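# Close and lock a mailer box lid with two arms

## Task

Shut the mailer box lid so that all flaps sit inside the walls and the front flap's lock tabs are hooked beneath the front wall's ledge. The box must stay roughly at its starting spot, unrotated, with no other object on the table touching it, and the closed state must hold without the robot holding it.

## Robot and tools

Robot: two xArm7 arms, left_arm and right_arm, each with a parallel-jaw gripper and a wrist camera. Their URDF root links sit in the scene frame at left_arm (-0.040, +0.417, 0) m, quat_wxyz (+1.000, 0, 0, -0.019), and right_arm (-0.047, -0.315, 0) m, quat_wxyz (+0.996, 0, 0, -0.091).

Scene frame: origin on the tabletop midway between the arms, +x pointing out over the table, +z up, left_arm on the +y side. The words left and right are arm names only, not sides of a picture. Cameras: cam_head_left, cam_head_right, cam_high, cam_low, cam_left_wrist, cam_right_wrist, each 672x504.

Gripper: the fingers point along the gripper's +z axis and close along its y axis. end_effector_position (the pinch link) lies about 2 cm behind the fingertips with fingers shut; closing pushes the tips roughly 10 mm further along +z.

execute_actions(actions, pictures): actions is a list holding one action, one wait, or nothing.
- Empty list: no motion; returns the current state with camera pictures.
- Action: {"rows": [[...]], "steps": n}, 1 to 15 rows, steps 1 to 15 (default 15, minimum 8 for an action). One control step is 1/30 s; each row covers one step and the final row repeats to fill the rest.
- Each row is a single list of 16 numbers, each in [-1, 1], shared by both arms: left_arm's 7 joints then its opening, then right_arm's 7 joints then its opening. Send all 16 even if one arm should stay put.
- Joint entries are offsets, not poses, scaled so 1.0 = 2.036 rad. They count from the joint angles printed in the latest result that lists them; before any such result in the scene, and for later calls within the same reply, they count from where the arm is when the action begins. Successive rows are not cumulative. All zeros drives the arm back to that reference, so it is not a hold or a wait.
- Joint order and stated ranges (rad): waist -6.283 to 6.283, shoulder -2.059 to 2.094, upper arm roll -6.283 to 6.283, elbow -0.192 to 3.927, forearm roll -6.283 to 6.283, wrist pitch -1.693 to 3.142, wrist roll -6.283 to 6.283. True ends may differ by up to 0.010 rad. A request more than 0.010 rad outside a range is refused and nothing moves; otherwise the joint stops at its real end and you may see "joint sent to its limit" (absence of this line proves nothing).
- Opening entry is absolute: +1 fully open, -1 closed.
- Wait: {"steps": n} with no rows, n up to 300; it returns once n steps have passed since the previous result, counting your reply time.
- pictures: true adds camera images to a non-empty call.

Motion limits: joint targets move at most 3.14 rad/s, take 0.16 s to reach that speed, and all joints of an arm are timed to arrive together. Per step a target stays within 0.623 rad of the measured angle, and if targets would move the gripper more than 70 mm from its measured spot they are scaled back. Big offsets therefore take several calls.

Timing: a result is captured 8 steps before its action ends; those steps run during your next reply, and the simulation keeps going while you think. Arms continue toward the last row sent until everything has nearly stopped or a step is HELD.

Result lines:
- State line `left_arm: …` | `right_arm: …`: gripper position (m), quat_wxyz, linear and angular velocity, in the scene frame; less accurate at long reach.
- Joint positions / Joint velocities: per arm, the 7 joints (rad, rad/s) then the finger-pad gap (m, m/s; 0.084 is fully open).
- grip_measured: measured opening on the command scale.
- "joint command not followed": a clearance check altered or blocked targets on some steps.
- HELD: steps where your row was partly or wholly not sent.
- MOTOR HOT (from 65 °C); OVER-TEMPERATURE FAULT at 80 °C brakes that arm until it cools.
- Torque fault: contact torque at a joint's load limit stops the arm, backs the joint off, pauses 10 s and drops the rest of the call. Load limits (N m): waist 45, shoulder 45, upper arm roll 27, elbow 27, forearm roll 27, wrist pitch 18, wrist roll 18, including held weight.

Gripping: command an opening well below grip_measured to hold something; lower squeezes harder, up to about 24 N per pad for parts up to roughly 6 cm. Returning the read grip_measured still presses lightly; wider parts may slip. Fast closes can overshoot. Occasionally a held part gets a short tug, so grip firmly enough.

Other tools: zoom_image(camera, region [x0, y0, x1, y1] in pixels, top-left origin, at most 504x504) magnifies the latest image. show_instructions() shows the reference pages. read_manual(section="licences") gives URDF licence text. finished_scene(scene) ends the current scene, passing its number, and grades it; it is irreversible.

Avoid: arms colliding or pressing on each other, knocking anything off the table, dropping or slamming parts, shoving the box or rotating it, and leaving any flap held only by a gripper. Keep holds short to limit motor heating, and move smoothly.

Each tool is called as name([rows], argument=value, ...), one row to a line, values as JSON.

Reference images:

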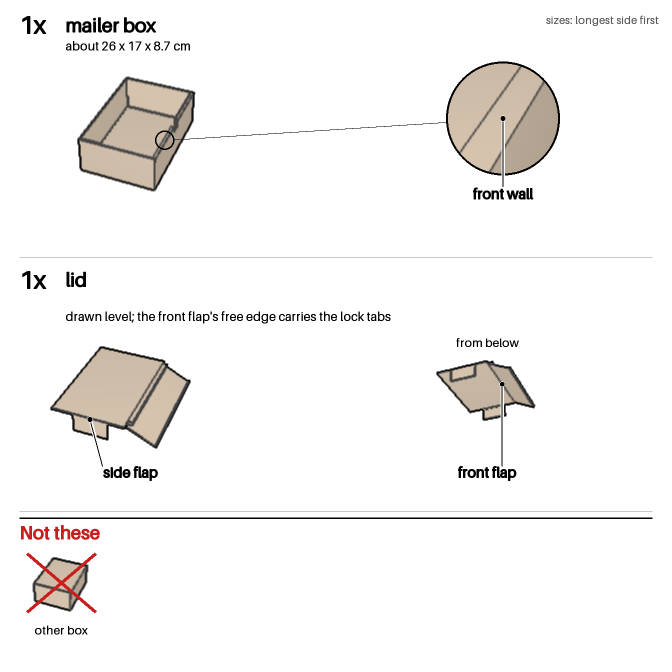

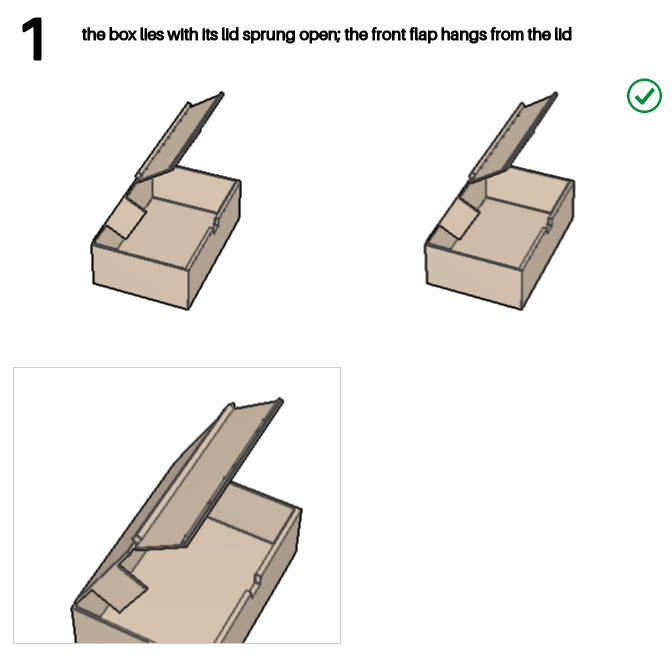

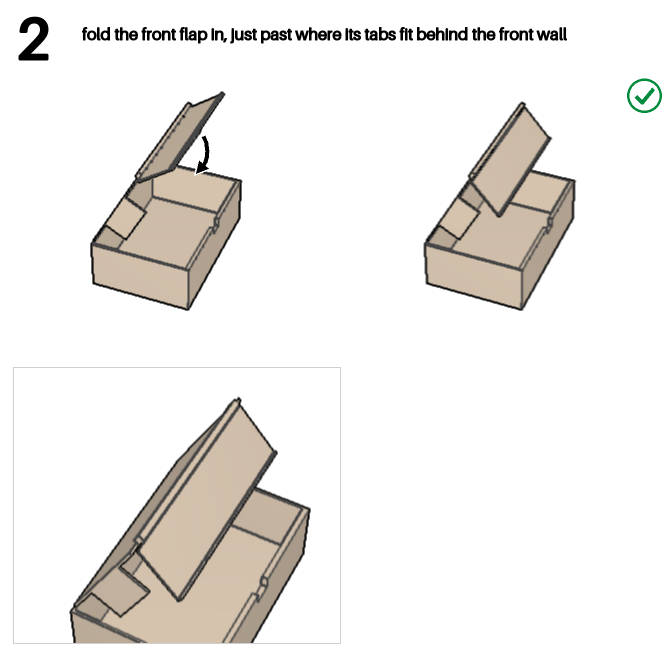

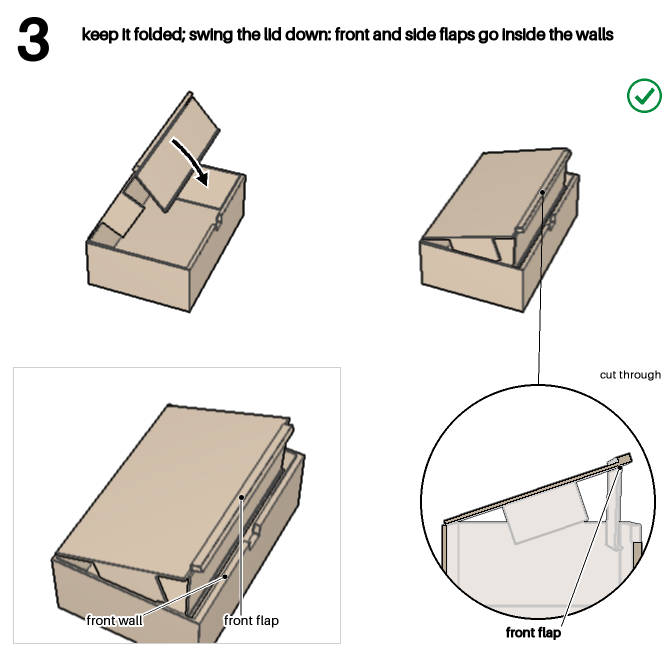

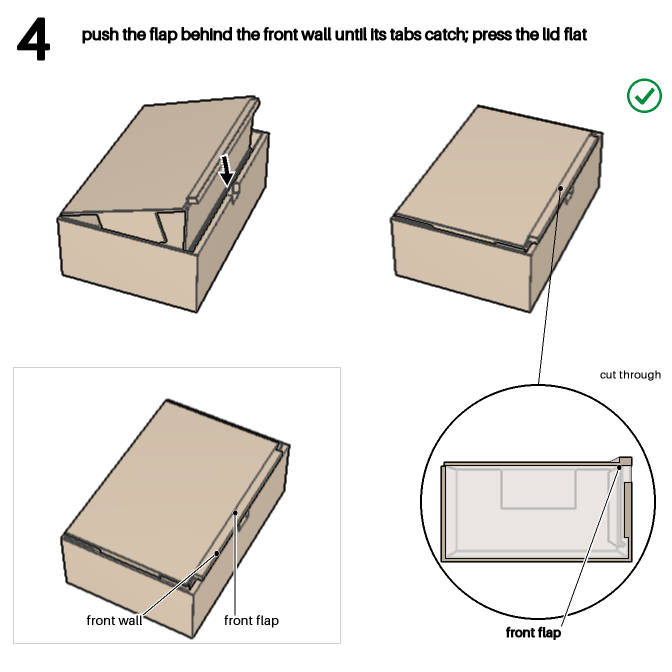

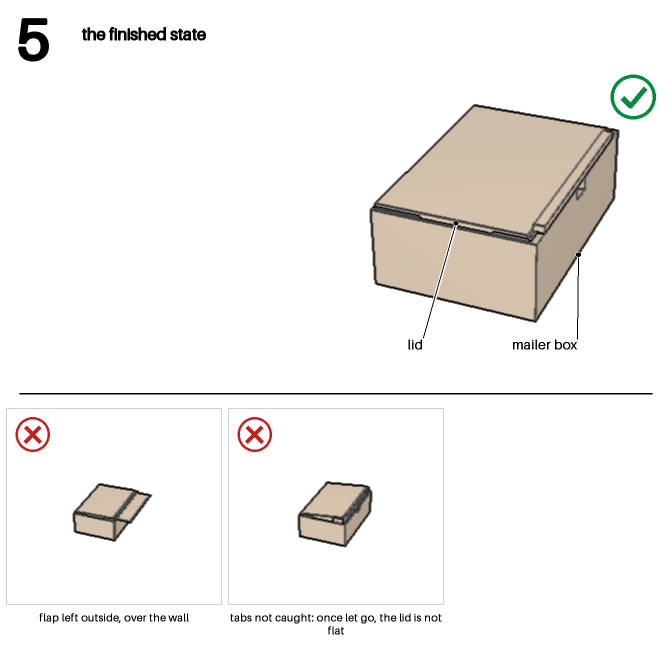

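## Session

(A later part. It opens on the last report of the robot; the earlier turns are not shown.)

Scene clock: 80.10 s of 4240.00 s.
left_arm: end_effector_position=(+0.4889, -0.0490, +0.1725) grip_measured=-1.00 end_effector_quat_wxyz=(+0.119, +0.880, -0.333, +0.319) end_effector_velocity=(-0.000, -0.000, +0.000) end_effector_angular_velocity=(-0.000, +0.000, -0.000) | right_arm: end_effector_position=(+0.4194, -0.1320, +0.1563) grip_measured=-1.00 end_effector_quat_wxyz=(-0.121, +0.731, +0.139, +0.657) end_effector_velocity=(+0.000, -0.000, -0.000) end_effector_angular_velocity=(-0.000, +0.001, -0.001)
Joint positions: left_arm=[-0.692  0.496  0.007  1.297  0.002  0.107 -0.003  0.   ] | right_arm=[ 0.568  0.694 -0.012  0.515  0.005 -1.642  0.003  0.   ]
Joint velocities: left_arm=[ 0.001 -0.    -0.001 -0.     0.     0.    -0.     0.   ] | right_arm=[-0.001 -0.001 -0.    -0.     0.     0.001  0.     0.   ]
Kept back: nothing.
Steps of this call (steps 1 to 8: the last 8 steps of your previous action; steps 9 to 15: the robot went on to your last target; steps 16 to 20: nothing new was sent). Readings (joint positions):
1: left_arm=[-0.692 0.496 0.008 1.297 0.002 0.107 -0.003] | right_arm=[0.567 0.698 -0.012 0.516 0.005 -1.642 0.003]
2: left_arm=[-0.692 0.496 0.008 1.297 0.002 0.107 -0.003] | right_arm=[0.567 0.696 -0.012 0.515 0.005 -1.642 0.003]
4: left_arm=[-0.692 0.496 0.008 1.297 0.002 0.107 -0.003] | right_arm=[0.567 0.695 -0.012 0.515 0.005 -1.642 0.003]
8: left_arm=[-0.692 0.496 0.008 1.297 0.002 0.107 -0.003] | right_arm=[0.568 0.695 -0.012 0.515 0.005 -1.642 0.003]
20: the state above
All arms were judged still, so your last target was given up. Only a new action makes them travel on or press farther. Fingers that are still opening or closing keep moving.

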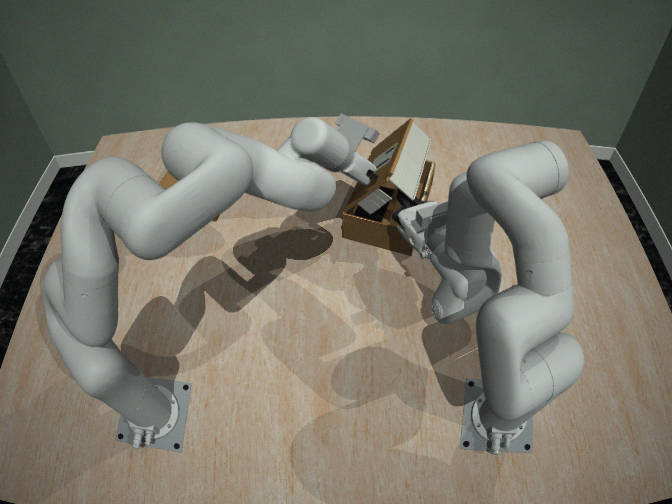

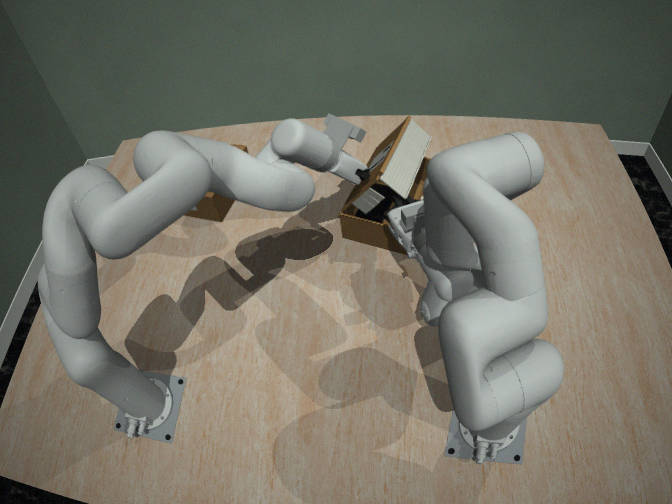

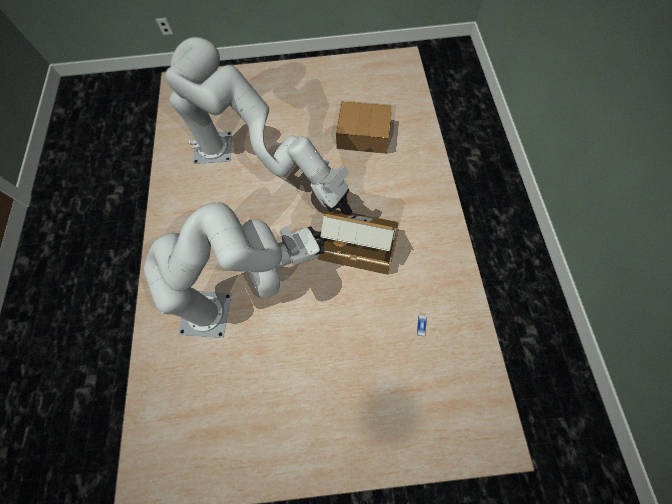

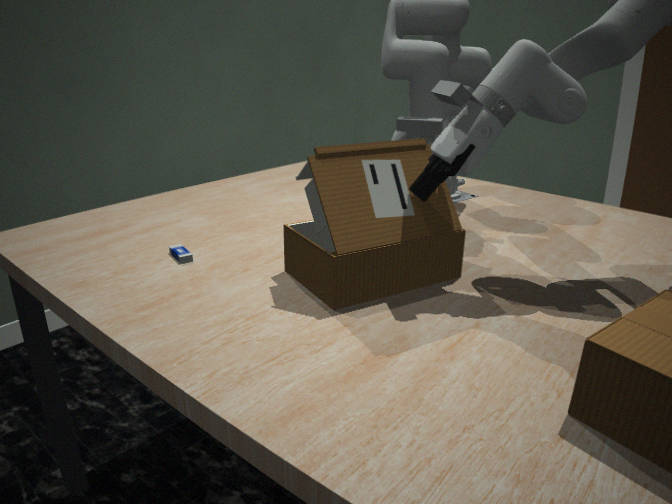

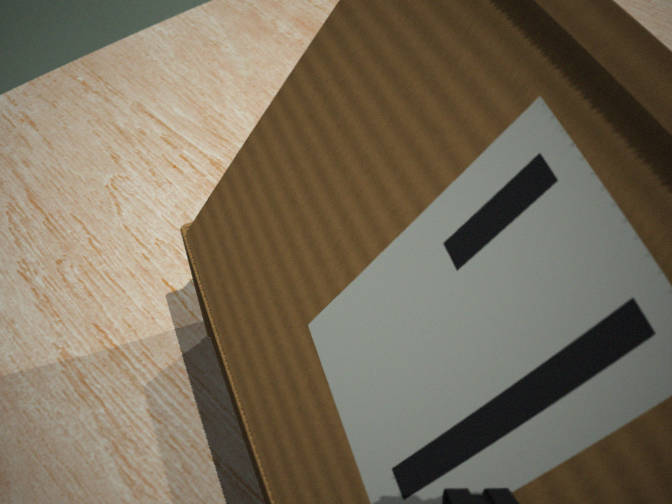

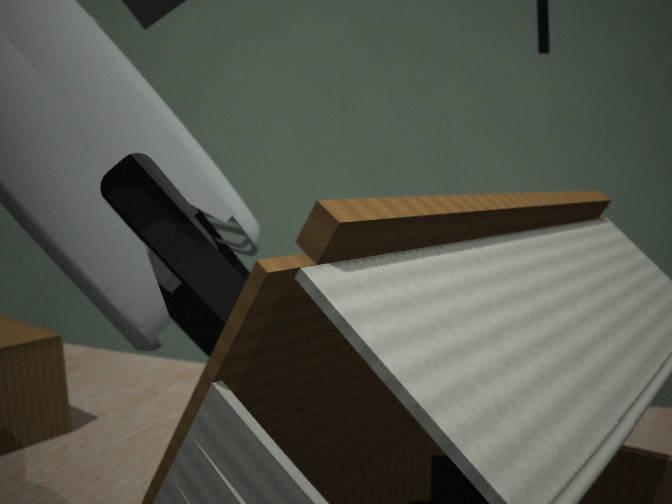

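Working. Lift further: to z≈0.235 (flap rising ~+25°).

execute_actions([
  {"rows":[[0,0,0,0,0,0,0,-1,-0.005,-0.04,0,0,0,0,0,-1]],"steps":15},
])

execute_actions([
  {"rows":[[0,0,0,0,0,0,0,-1,0,-0.04,0,0,0,0,0,-1]],"steps":15},
])

execute_actions([
  {"steps":30},
], pictures=true)

Scene clock: 80.60 s of 4240.00 s.
left_arm: end_effector_position=(+0.4890, -0.0490, +0.1728) grip_measured=-1.00 end_effector_quat_wxyz=(+0.119, +0.879, -0.333, +0.319) end_effector_velocity=(-0.003, -0.002, -0.003) end_effector_angular_velocity=(+0.002, +0.004, -0.004) | right_arm: end_effector_position=(+0.4279, -0.1338, +0.1938) grip_measured=-1.00 end_effector_quat_wxyz=(-0.123, +0.706, +0.131, +0.684) end_effector_velocity=(+0.012, -0.005, +0.075) end_effector_angular_velocity=(+0.054, -0.136, -0.018)
Joint positions: left_arm=[-0.692  0.496  0.007  1.297  0.002  0.107 -0.003  0.   ] | right_arm=[ 0.559  0.621 -0.012  0.517  0.005 -1.643  0.003  0.   ]
Joint velocities: left_arm=[-0.002  0.004 -0.003 -0.001  0.    -0.    -0.001  0.   ] | right_arm=[-0.019 -0.151  0.001 -0.004 -0.     0.    -0.     0.   ]
Steps of this call (steps 1 to 8: nothing new was sent; steps 9 to 15: the first 7 steps of this action). Readings (joint positions):
9: left_arm=[-0.692 0.496 0.007 1.297 0.002 0.107 -0.003] | right_arm=[0.568 0.694 -0.012 0.515 0.005 -1.642 0.003]
10: left_arm=[-0.692 0.496 0.007 1.297 0.002 0.107 -0.003] | right_arm=[0.567 0.689 -0.012 0.514 0.005 -1.642 0.003]
12: left_arm=[-0.692 0.496 0.008 1.297 0.002 0.107 -0.003] | right_arm=[0.563 0.656 -0.012 0.514 0.005 -1.642 0.003]
15: the state above

Scene clock: 81.10 s of 4240.00 s.
left_arm: end_effector_position=(+0.4885, -0.0491, +0.1721) grip_measured=-1.00 end_effector_quat_wxyz=(+0.119, +0.880, -0.333, +0.318) end_effector_velocity=(-0.005, -0.002, -0.008) end_effector_angular_velocity=(+0.008, +0.012, -0.007) | right_arm: end_effector_position=(+0.4318, -0.1325, +0.2348) grip_measured=-1.00 end_effector_quat_wxyz=(-0.129, +0.679, +0.125, +0.712) end_effector_velocity=(+0.005, -0.001, +0.079) end_effector_angular_velocity=(+0.055, -0.144, -0.005)
Joint positions: left_arm=[-0.693  0.496  0.007  1.297  0.002  0.107 -0.003  0.   ] | right_arm=[ 0.558  0.541 -0.012  0.517  0.005 -1.642  0.003  0.   ]
Joint velocities: left_arm=[-0.002  0.006 -0.006 -0.005  0.     0.004 -0.     0.   ] | right_arm=[-0.003 -0.153 -0.001 -0.001  0.001 -0.002 -0.     0.   ]
Steps of this call (steps 1 to 8: the last 8 steps of your previous action; steps 9 to 15: the first 7 steps of this action, its rows measured from where the robot was after step 8). Readings (joint positions):
8: left_arm=[-0.692 0.496 0.007 1.297 0.002 0.107 -0.003] | right_arm=[0.558 0.613 -0.012 0.515 0.005 -1.642 0.003]
9: left_arm=[-0.692 0.496 0.007 1.297 0.002 0.107 -0.003] | right_arm=[0.558 0.613 -0.012 0.515 0.005 -1.642 0.003]
10: left_arm=[-0.692 0.496 0.007 1.297 0.002 0.107 -0.003] | right_arm=[0.558 0.608 -0.012 0.514 0.005 -1.641 0.003]
12: left_arm=[-0.692 0.496 0.007 1.297 0.002 0.107 -0.003] | right_arm=[0.558 0.575 -0.012 0.513 0.005 -1.641 0.003]
15: the state above

Scene clock: 82.10 s of 4240.00 s.
left_arm: end_effector_position=(+0.4887, -0.0491, +0.1724) grip_measured=-1.00 end_effector_quat_wxyz=(+0.119, +0.880, -0.333, +0.319) end_effector_velocity=(-0.000, -0.000, +0.000) end_effector_angular_velocity=(-0.000, +0.000, -0.001) | right_arm: end_effector_position=(+0.4317, -0.1325, +0.2386) grip_measured=-1.00 end_effector_quat_wxyz=(-0.129, +0.676, +0.125, +0.714) end_effector_velocity=(+0.000, -0.000, -0.001) end_effector_angular_velocity=(-0.001, +0.001, -0.001)
Joint positions: left_arm=[-0.692  0.496  0.007  1.297  0.002  0.107 -0.003  0.   ] | right_arm=[ 0.558  0.532 -0.012  0.515  0.005 -1.642  0.003  0.   ]
Joint velocities: left_arm=[-0.     0.    -0.     0.001 -0.     0.001 -0.     0.   ] | right_arm=[ 0.     0.003 -0.001  0.     0.001 -0.001 -0.     0.   ]
Kept back: nothing.
Steps of this call (steps 1 to 8: the last 8 steps of your previous action; steps 9 to 15: the robot went on to your last target; steps 16 to 30: nothing new was sent). Readings (joint positions):
1: left_arm=[-0.693 0.496 0.007 1.297 0.002 0.107 -0.003] | right_arm=[0.558 0.537 -0.012 0.516 0.005 -1.642 0.003]
2: left_arm=[-0.693 0.496 0.007 1.297 0.002 0.107 -0.003] | right_arm=[0.558 0.535 -0.012 0.516 0.005 -1.642 0.003]
4: left_arm=[-0.693 0.496 0.007 1.297 0.002 0.107 -0.003] | right_arm=[0.558 0.533 -0.012 0.515 0.005 -1.642 0.003]
8: left_arm=[-0.692 0.496 0.007 1.297 0.002 0.107 -0.003] | right_arm=[0.558 0.533 -0.012 0.515 0.005 -1.642 0.003]
30: the state above
All arms were judged still, so your last target was given up. Only a new action makes them travel on or press farther. Fingers that are still opening or closing keep moving.

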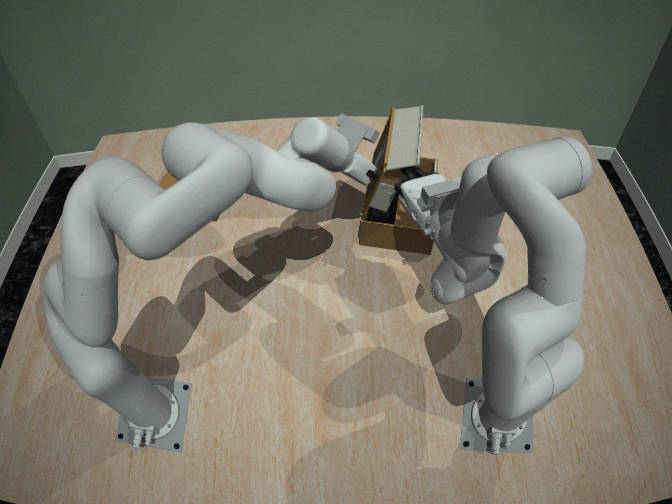

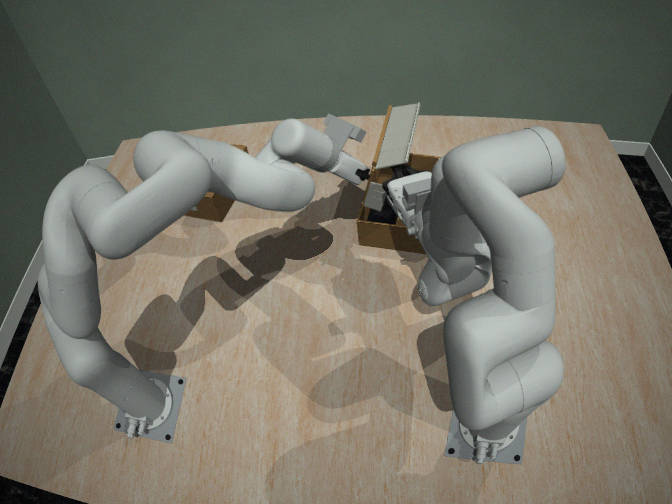

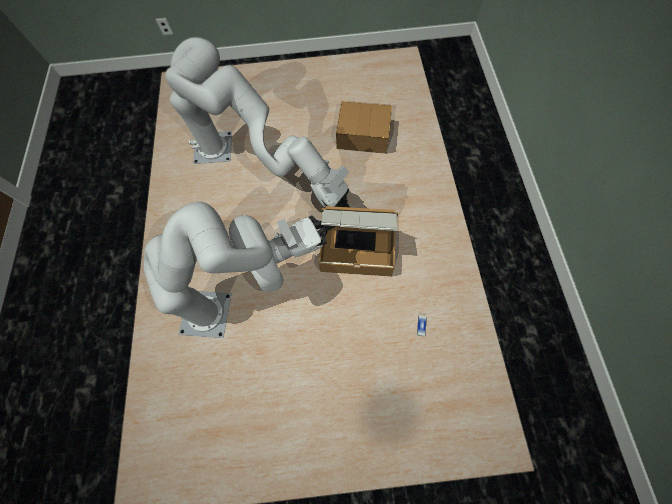

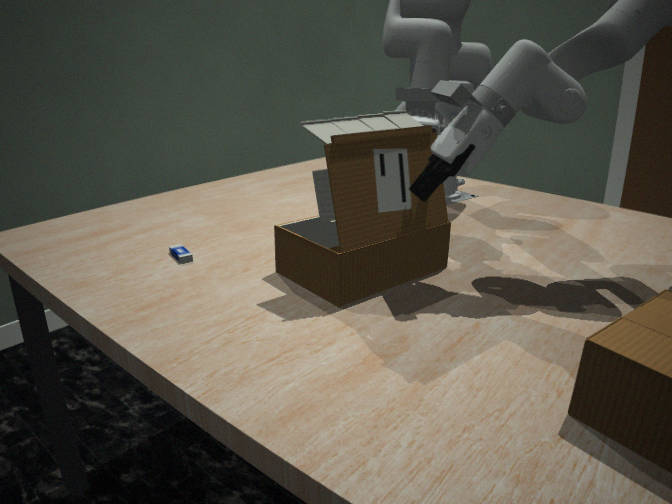

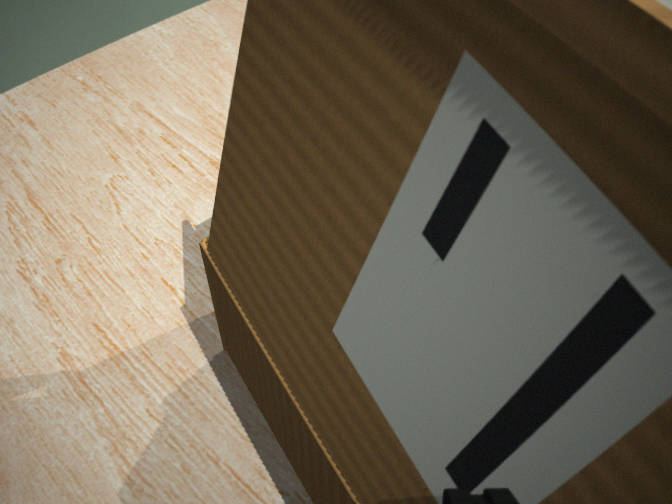

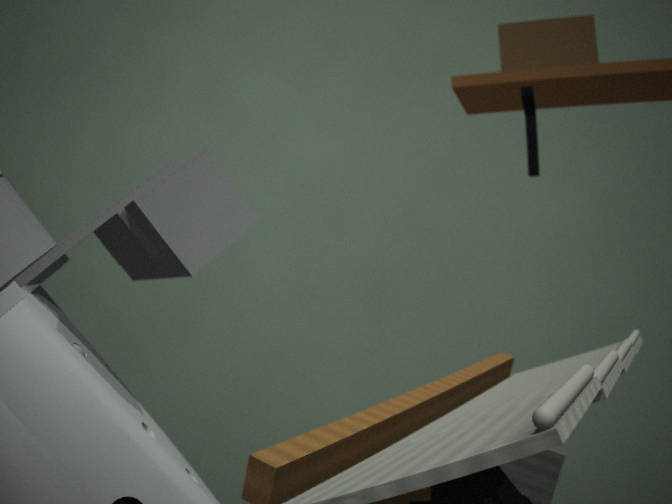

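execute_actions([
  {"rows":[[0,0,0,0,0,0,0,-1,-0.02,0.05,0,0,0,0,0,-1]],"steps":15},
])

execute_actions([
  {"rows":[[-0.013,0.03,0,0.065,0,0.035,0,-1,-0.028,0.043,0,0,0,0,0,-1]],"steps":15},
])

execute_actions([
  {"rows":[[-0.013,0.031,0,0.064,0,0.035,0,-1,0,0,0,0,0,0,0,-1]],"steps":15},
])

execute_actions([
  {"steps":20},
], pictures=true)

Scene clock: 83.13 s of 4240.00 s.
left_arm: end_effector_position=(+0.4886, -0.0492, +0.1725) grip_measured=-1.00 end_effector_quat_wxyz=(+0.119, +0.879, -0.333, +0.319) end_effector_velocity=(-0.001, -0.000, -0.001) end_effector_angular_velocity=(-0.000, +0.002, +0.001) | right_arm: end_effector_position=(+0.4333, -0.1523, +0.1917) grip_measured=-1.00 end_effector_quat_wxyz=(-0.110, +0.711, +0.118, +0.684) end_effector_velocity=(-0.003, -0.047, -0.107) end_effector_angular_velocity=(-0.071, +0.200, -0.085)
Joint positions: left_arm=[-0.693  0.496  0.007  1.297  0.002  0.107 -0.003  0.   ] | right_arm=[ 0.522  0.622 -0.013  0.513  0.005 -1.641  0.003  0.   ]
Joint velocities: left_arm=[-0.001  0.     0.001 -0.001 -0.001  0.    -0.001  0.   ] | right_arm=[-0.084  0.21  -0.001 -0.006  0.    -0.004  0.001  0.   ]
Steps of this call (steps 1 to 24: nothing new was sent; steps 25 to 31: the first 7 steps of this action). Readings (joint positions):
25: left_arm=[-0.692 0.496 0.007 1.297 0.002 0.107 -0.003] | right_arm=[0.557 0.532 -0.012 0.515 0.005 -1.642 0.003]
26: left_arm=[-0.692 0.496 0.007 1.297 0.002 0.107 -0.003] | right_arm=[0.555 0.538 -0.011 0.516 0.005 -1.643 0.003]
28: left_arm=[-0.692 0.496 0.007 1.297 0.002 0.107 -0.003] | right_arm=[0.540 0.576 -0.011 0.517 0.005 -1.643 0.003]
31: the state above

Scene clock: 83.63 s of 4240.00 s.
left_arm: end_effector_position=(+0.4937, -0.0778, +0.1819) grip_measured=-1.00 end_effector_quat_wxyz=(+0.124, +0.875, -0.343, +0.318) end_effector_velocity=(-0.021, -0.111, +0.033) end_effector_angular_velocity=(-0.026, +0.000, -0.131) | right_arm: end_effector_position=(+0.4334, -0.1816, +0.1472) grip_measured=-1.00 end_effector_quat_wxyz=(-0.086, +0.743, +0.103, +0.655) end_effector_velocity=(-0.005, -0.057, -0.082) end_effector_angular_velocity=(-0.044, +0.156, -0.108)
Joint positions: left_arm=[-0.716  0.548  0.006  1.411  0.002  0.166 -0.003  0.   ] | right_arm=[ 0.466  0.711 -0.014  0.513  0.005 -1.642  0.003  0.   ]
Joint velocities: left_arm=[-0.09   0.13  -0.044  0.306  0.003  0.158  0.001  0.   ] | right_arm=[-0.11   0.165  0.003 -0.    -0.    -0.004  0.     0.   ]
Steps of this call (steps 1 to 8: the last 8 steps of your previous action; steps 9 to 15: the first 7 steps of this action, its rows measured from where the robot was after step 8). Readings (joint positions):
8: left_arm=[-0.692 0.496 0.007 1.297 0.002 0.107 -0.003] | right_arm=[0.517 0.633 -0.012 0.515 0.005 -1.642 0.003]
9: left_arm=[-0.693 0.496 0.007 1.298 0.002 0.107 -0.003] | right_arm=[0.517 0.633 -0.012 0.515 0.005 -1.642 0.003]
10: left_arm=[-0.694 0.499 0.008 1.304 0.002 0.111 -0.003] | right_arm=[0.513 0.639 -0.011 0.516 0.005 -1.643 0.003]
12: left_arm=[-0.702 0.521 0.009 1.349 0.001 0.136 -0.003] | right_arm=[0.491 0.673 -0.010 0.517 0.004 -1.642 0.003]
15: the state above

Scene clock: 84.13 s of 4240.00 s.
left_arm: end_effector_position=(+0.4976, -0.1072, +0.1891) grip_measured=-1.00 end_effector_quat_wxyz=(+0.126, +0.871, -0.355, +0.315) end_effector_velocity=(-0.032, -0.104, +0.018) end_effector_angular_velocity=(-0.012, +0.019, -0.128) | right_arm: end_effector_position=(+0.4334, -0.1833, +0.1438) grip_measured=-1.00 end_effector_quat_wxyz=(-0.085, +0.746, +0.102, +0.653) end_effector_velocity=(-0.000, -0.000, -0.001) end_effector_angular_velocity=(-0.002, +0.002, +0.000)
Joint positions: left_arm=[-0.742  0.611  0.006  1.54   0.002  0.237 -0.003  0.   ] | right_arm=[ 0.461  0.72  -0.011  0.515  0.005 -1.642  0.003  0.   ]
Joint velocities: left_arm=[-0.09   0.139 -0.044  0.291  0.002  0.157  0.001  0.   ] | right_arm=[ 0.     0.001 -0.     0.    -0.     0.001 -0.001  0.   ]
Steps of this call (steps 1 to 8: the last 8 steps of your previous action; steps 9 to 15: the first 7 steps of this action, its rows measured from where the robot was after step 8). Readings (joint positions):
8: left_arm=[-0.718 0.557 0.008 1.428 0.001 0.178 -0.003] | right_arm=[0.461 0.720 -0.011 0.515 0.005 -1.642 0.003]
9: left_arm=[-0.718 0.557 0.008 1.429 0.001 0.178 -0.003] | right_arm=[0.461 0.720 -0.011 0.515 0.005 -1.642 0.003]
10: left_arm=[-0.720 0.560 0.008 1.436 0.001 0.183 -0.003] | right_arm=[0.461 0.720 -0.011 0.515 0.005 -1.642 0.003]
12: left_arm=[-0.728 0.582 0.010 1.481 0.001 0.208 -0.003] | right_arm=[0.461 0.720 -0.011 0.515 0.005 -1.642 0.003]
15: the state above

Scene clock: 84.80 s of 4240.00 s.
left_arm: end_effector_position=(+0.4988, -0.1100, +0.1895) grip_measured=-1.00 end_effector_quat_wxyz=(+0.126, +0.871, -0.356, +0.314) end_effector_velocity=(+0.000, +0.000, +0.000) end_effector_angular_velocity=(-0.001, +0.000, +0.001) | right_arm: end_effector_position=(+0.4334, -0.1834, +0.1437) grip_measured=-1.00 end_effector_quat_wxyz=(-0.085, +0.746, +0.101, +0.653) end_effector_velocity=(-0.000, +0.001, +0.000) end_effector_angular_velocity=(-0.000, +0.000, +0.001)
Joint positions: left_arm=[-0.745  0.62   0.008  1.559  0.001  0.249 -0.003  0.   ] | right_arm=[ 0.461  0.72  -0.011  0.515  0.005 -1.642  0.003  0.   ]
Joint velocities: left_arm=[-0.     0.     0.     0.    -0.    -0.    -0.001  0.   ] | right_arm=[ 0.002 -0.    -0.    -0.     0.     0.001 -0.     0.   ]
Kept back: nothing.
Steps of this call (steps 1 to 8: the last 8 steps of your previous action; steps 9 to 20: the robot went on to your last target). Readings (joint positions):
1: left_arm=[-0.744 0.614 0.005 1.548 0.002 0.242 -0.003] | right_arm=[0.461 0.720 -0.011 0.515 0.005 -1.642 0.003]
2: left_arm=[-0.745 0.616 0.005 1.552 0.002 0.244 -0.003] | right_arm=[0.461 0.720 -0.011 0.515 0.005 -1.642 0.003]
4: left_arm=[-0.745 0.619 0.007 1.556 0.002 0.247 -0.003] | right_arm=[0.461 0.720 -0.011 0.515 0.005 -1.642 0.003]
8: left_arm=[-0.744 0.620 0.009 1.558 0.001 0.249 -0.003] | right_arm=[0.461 0.720 -0.011 0.515 0.005 -1.642 0.003]
20: the state above

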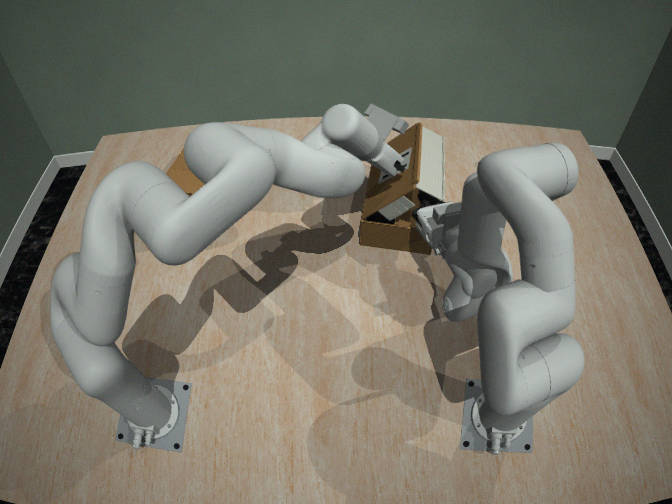

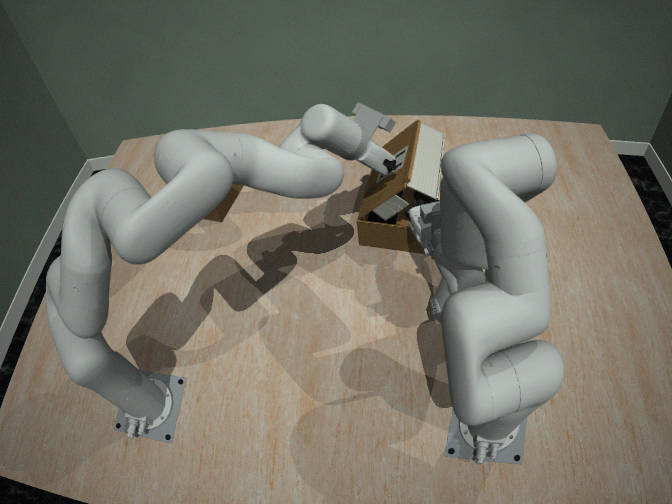

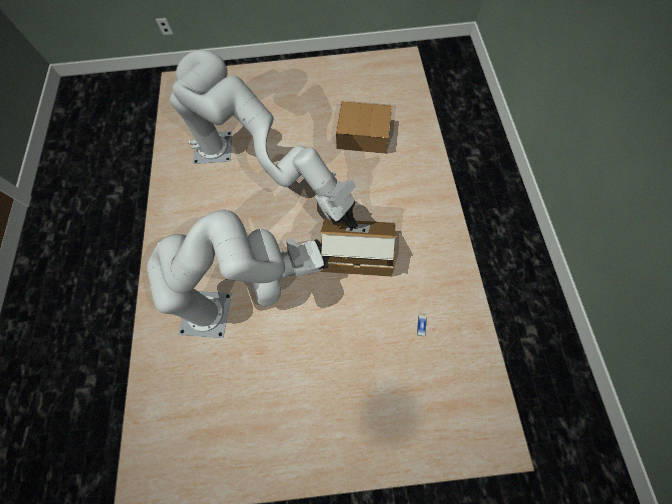

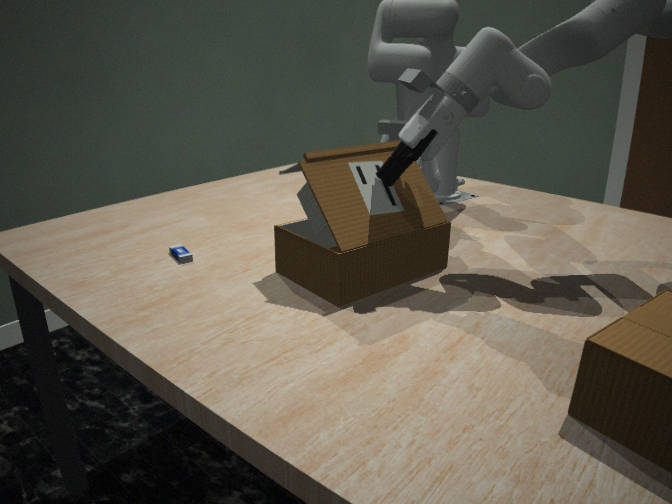

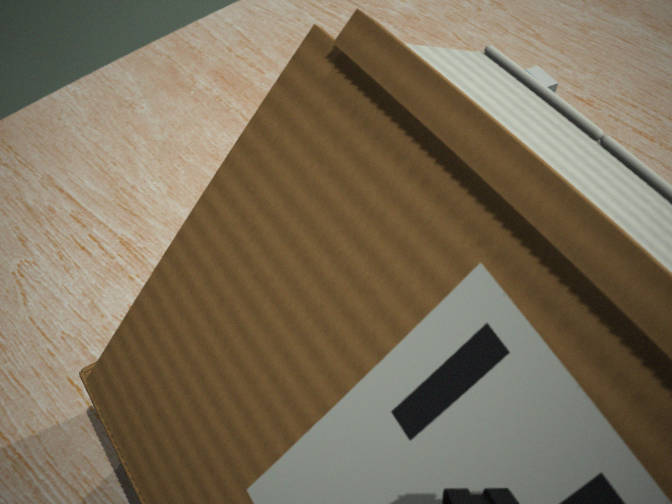

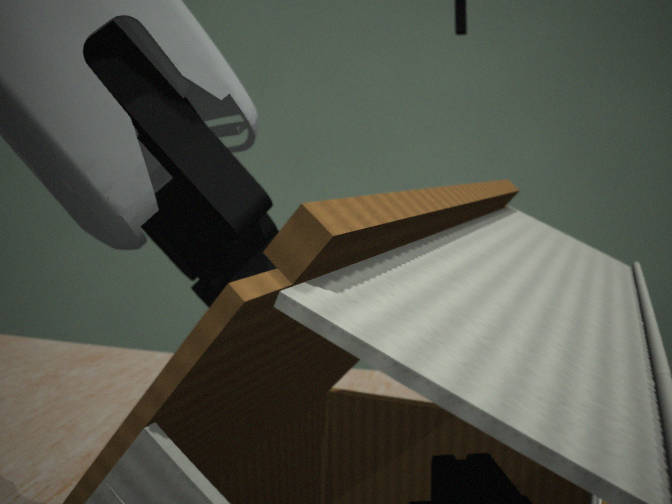

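execute_actions([
  {"rows":[[0,0,0,0,0,0,0,-1,-0.11,0.015,0,0,0,0,0,-1]],"steps":15},
])

execute_actions([
  {"rows":[[0,0,0,0,0,0,0,-1,0,-0.16,0,0.0255,0,0.326,0.997,-1]],"steps":15},
])

execute_actions([
  {"steps":35},
])

execute_actions([
  {"rows":[[0,0,0,0,0,0,0,-1,0.05,0,0,0,0,0,0,-1]],"steps":15},
])

execute_actions([
  {"steps":15},
], pictures=true)

Scene clock: 85.97 s of 4240.00 s.
left_arm: end_effector_position=(+0.4988, -0.1100, +0.1895) grip_measured=-1.00 end_effector_quat_wxyz=(+0.126, +0.871, -0.356, +0.314) end_effector_velocity=(+0.001, +0.001, +0.000) end_effector_angular_velocity=(+0.000, +0.000, +0.001) | right_arm: end_effector_position=(+0.4452, -0.2579, +0.1336) grip_measured=-1.00 end_effector_quat_wxyz=(-0.034, +0.758, +0.046, +0.650) end_effector_velocity=(+0.032, -0.424, -0.056) end_effector_angular_velocity=(-0.040, +0.112, -0.852)
Joint positions: left_arm=[-0.745  0.62   0.008  1.559  0.001  0.249 -0.003  0.   ] | right_arm=[ 0.311  0.74  -0.014  0.516  0.005 -1.642  0.003  0.   ]
Joint velocities: left_arm=[ 0.001  0.    -0.     0.    -0.001  0.001  0.001  0.   ] | right_arm=[-0.82   0.111 -0.035 -0.007  0.006 -0.001 -0.     0.   ]
Steps of this call (steps 1 to 15: the robot went on to your last target; steps 16 to 28: nothing new was sent; steps 29 to 35: the first 7 steps of this action). Readings (joint positions):
29: left_arm=[-0.745 0.620 0.008 1.559 0.001 0.249 -0.003] | right_arm=[0.460 0.720 -0.011 0.515 0.005 -1.642 0.003]
30: left_arm=[-0.745 0.620 0.008 1.559 0.001 0.249 -0.003] | right_arm=[0.454 0.720 -0.010 0.515 0.004 -1.642 0.003]
32: left_arm=[-0.745 0.620 0.008 1.559 0.001 0.249 -0.003] | right_arm=[0.407 0.727 -0.006 0.516 0.004 -1.642 0.003]
35: the state above

Scene clock: 86.47 s of 4240.00 s.
left_arm: end_effector_position=(+0.4988, -0.1100, +0.1895) grip_measured=-1.00 end_effector_quat_wxyz=(+0.126, +0.871, -0.356, +0.314) end_effector_velocity=(+0.000, +0.000, +0.000) end_effector_angular_velocity=(-0.001, -0.001, +0.001) | right_arm: end_effector_position=(+0.4796, -0.2908, +0.1349) grip_measured=-1.00 end_effector_quat_wxyz=(-0.100, +0.793, -0.100, +0.592) end_effector_velocity=(+0.271, +0.010, +0.116) end_effector_angular_velocity=(+2.626, +1.046, -0.786)
Joint positions: left_arm=[-0.745  0.62   0.008  1.559  0.001  0.249 -0.003  0.   ] | right_arm=[ 0.239  0.602 -0.01   0.539  0.004 -1.352  0.299  0.   ]
Joint velocities: left_arm=[ 0.001 -0.    -0.    -0.001 -0.    -0.002  0.     0.   ] | right_arm=[ 0.001 -1.311 -0.004  0.264  0.001  2.508  2.763  0.   ]
Steps of this call (steps 1 to 8: the last 8 steps of your previous action; steps 9 to 15: the first 7 steps of this action, its rows measured from where the robot was after step 8). Readings (joint positions):
8: left_arm=[-0.745 0.620 0.008 1.559 0.001 0.249 -0.003] | right_arm=[0.239 0.750 -0.011 0.515 0.004 -1.642 0.003]
9: left_arm=[-0.745 0.620 0.008 1.559 0.001 0.249 -0.003] | right_arm=[0.239 0.750 -0.010 0.515 0.004 -1.641 0.004]
10: left_arm=[-0.745 0.620 0.008 1.559 0.001 0.249 -0.003] | right_arm=[0.239 0.746 -0.010 0.515 0.004 -1.633 0.012]
12: left_arm=[-0.745 0.620 0.008 1.559 0.001 0.249 -0.003] | right_arm=[0.239 0.716 -0.010 0.519 0.004 -1.571 0.074]
15: the state above

Scene clock: 87.63 s of 4240.00 s.
left_arm: end_effector_position=(+0.4988, -0.1100, +0.1895) grip_measured=-1.00 end_effector_quat_wxyz=(+0.126, +0.871, -0.356, +0.314) end_effector_velocity=(+0.001, +0.001, +0.000) end_effector_angular_velocity=(+0.000, -0.001, +0.001) | right_arm: end_effector_position=(+0.5055, -0.2896, +0.1437) grip_measured=-1.00 end_effector_quat_wxyz=(+0.457, -0.462, +0.709, -0.272) end_effector_velocity=(-0.000, +0.000, -0.000) end_effector_angular_velocity=(+0.002, +0.000, -0.000)
Joint positions: left_arm=[-0.745  0.62   0.008  1.559  0.001  0.249 -0.003  0.   ] | right_arm=[ 0.239  0.424 -0.01   0.567  0.004 -0.979  2.032  0.   ]
Joint velocities: left_arm=[ 0.001 -0.     0.001  0.    -0.     0.     0.     0.   ] | right_arm=[ 0.001  0.001  0.    -0.     0.    -0.001  0.002  0.   ]
Kept back: nothing.
Steps of this call (steps 1 to 8: the last 8 steps of your previous action; steps 9 to 35: the robot went on to your last target). Readings (joint positions):
1: left_arm=[-0.745 0.620 0.008 1.559 0.001 0.249 -0.003] | right_arm=[0.239 0.560 -0.011 0.547 0.005 -1.270 0.394]
2: left_arm=[-0.745 0.620 0.008 1.559 0.001 0.249 -0.003] | right_arm=[0.239 0.522 -0.011 0.555 0.005 -1.197 0.491]
4: left_arm=[-0.745 0.620 0.008 1.559 0.001 0.249 -0.003] | right_arm=[0.239 0.469 -0.011 0.563 0.005 -1.089 0.684]
8: left_arm=[-0.745 0.620 0.008 1.559 0.001 0.249 -0.003] | right_arm=[0.239 0.433 -0.011 0.565 0.004 -1.001 1.062]
35: the state above

Scene clock: 87.87 s of 4240.00 s.
left_arm: end_effector_position=(+0.5001, -0.1092, +0.1909) grip_measured=-1.00 end_effector_quat_wxyz=(+0.125, +0.871, -0.355, +0.315) end_effector_velocity=(+0.057, +0.032, +0.061) end_effector_angular_velocity=(-0.052, -0.091, +0.083) | right_arm: end_effector_position=(+0.5005, -0.2382, +0.1431) grip_measured=-1.00 end_effector_quat_wxyz=(+0.469, -0.495, +0.688, -0.249) end_effector_velocity=(-0.027, +0.078, -0.023) end_effector_angular_velocity=(-0.024, +0.051, +0.147)
Joint positions: left_arm=[-0.744  0.619  0.01   1.559  0.002  0.248 -0.003  0.   ] | right_arm=[ 0.329  0.425 -0.007  0.566  0.004 -0.978  2.032  0.   ]
Joint velocities: left_arm=[ 0.037 -0.044  0.053  0.048 -0.003 -0.009 -0.001  0.   ] | right_arm=[ 0.188  0.016 -0.039 -0.037  0.006  0.002 -0.001  0.   ]
Steps of this call (steps 1 to 7: the first 7 steps of this action). Readings (joint positions):
1: left_arm=[-0.745 0.620 0.008 1.559 0.001 0.249 -0.003] | right_arm=[0.240 0.424 -0.011 0.567 0.005 -0.979 2.032]
2: left_arm=[-0.745 0.620 0.008 1.559 0.001 0.249 -0.003] | right_arm=[0.245 0.424 -0.012 0.567 0.005 -0.979 2.032]
4: left_arm=[-0.745 0.620 0.008 1.559 0.001 0.249 -0.003] | right_arm=[0.283 0.424 -0.015 0.567 0.005 -0.979 2.032]
7: the state above

Scene clock: 88.37 s of 4240.00 s.
left_arm: end_effector_position=(+0.5003, -0.1092, +0.1912) grip_measured=-1.00 end_effector_quat_wxyz=(+0.126, +0.871, -0.355, +0.315) end_effector_velocity=(-0.001, -0.001, -0.001) end_effector_angular_velocity=(+0.002, +0.002, -0.002) | right_arm: end_effector_position=(+0.5000, -0.2344, +0.1433) grip_measured=-1.00 end_effector_quat_wxyz=(+0.470, -0.498, +0.686, -0.248) end_effector_velocity=(-0.000, +0.002, +0.001) end_effector_angular_velocity=(+0.001, -0.001, +0.003)
Joint positions: left_arm=[-0.744  0.619  0.01   1.56   0.001  0.248 -0.003  0.   ] | right_arm=[ 0.341  0.424 -0.011  0.567  0.005 -0.978  2.032  0.   ]
Joint velocities: left_arm=[-0.001  0.001 -0.002 -0.001  0.     0.001  0.     0.   ] | right_arm=[ 0.002 -0.002  0.001 -0.001 -0.    -0.    -0.     0.   ]
Kept back: nothing.
Steps of this call (steps 1 to 8: the last 8 steps of your previous action; steps 9 to 15: the robot went on to your last target). Readings (joint positions):
1: left_arm=[-0.743 0.618 0.011 1.560 0.001 0.248 -0.003] | right_arm=[0.334 0.425 -0.008 0.566 0.004 -0.978 2.032]
2: left_arm=[-0.743 0.618 0.010 1.560 0.001 0.248 -0.003] | right_arm=[0.337 0.425 -0.009 0.566 0.004 -0.978 2.032]
4: left_arm=[-0.743 0.618 0.010 1.560 0.001 0.248 -0.003] | right_arm=[0.339 0.424 -0.011 0.566 0.005 -0.978 2.032]
8: left_arm=[-0.744 0.619 0.010 1.560 0.001 0.248 -0.003] | right_arm=[0.340 0.424 -0.012 0.566 0.005 -0.978 2.032]
15: the state above

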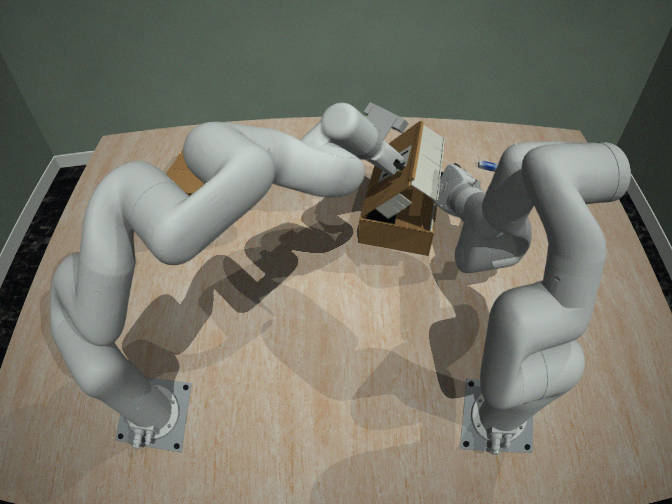

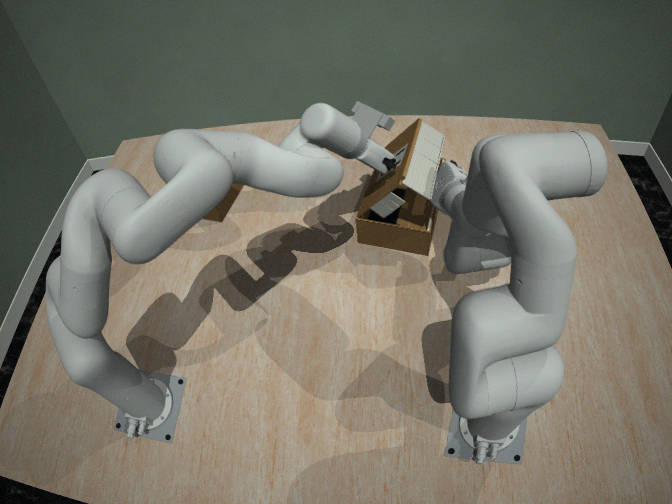

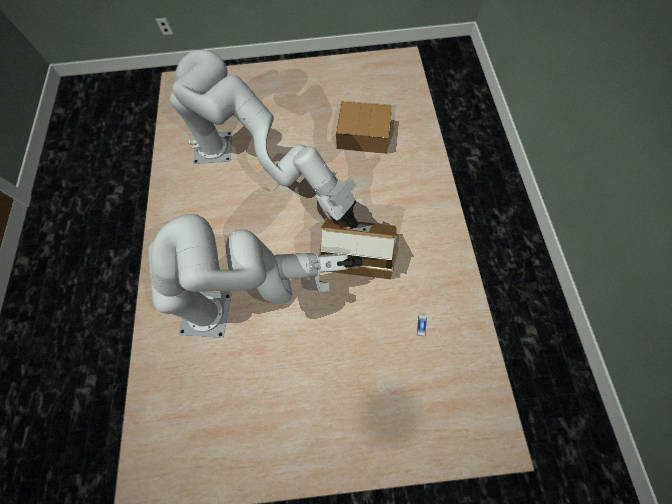

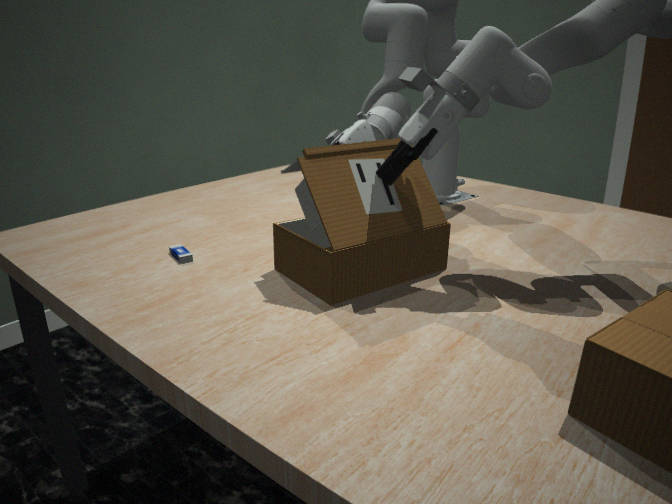

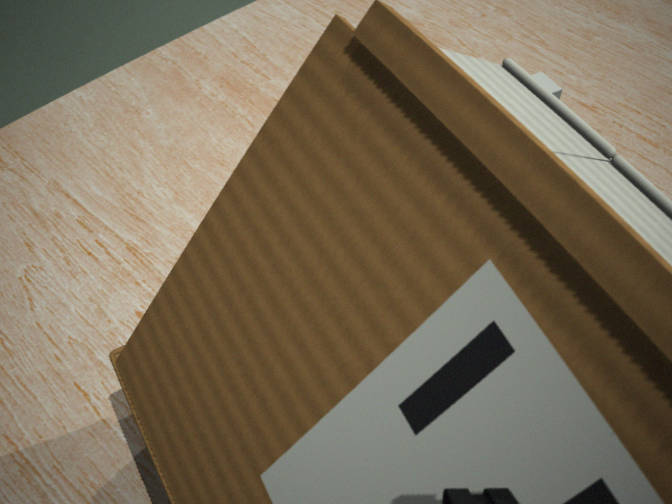

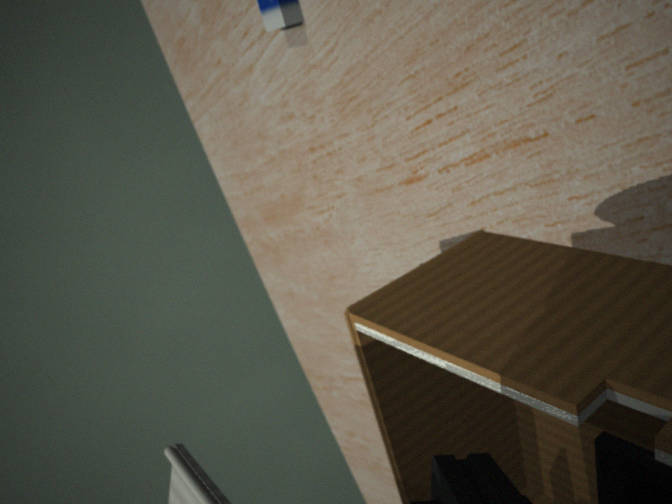

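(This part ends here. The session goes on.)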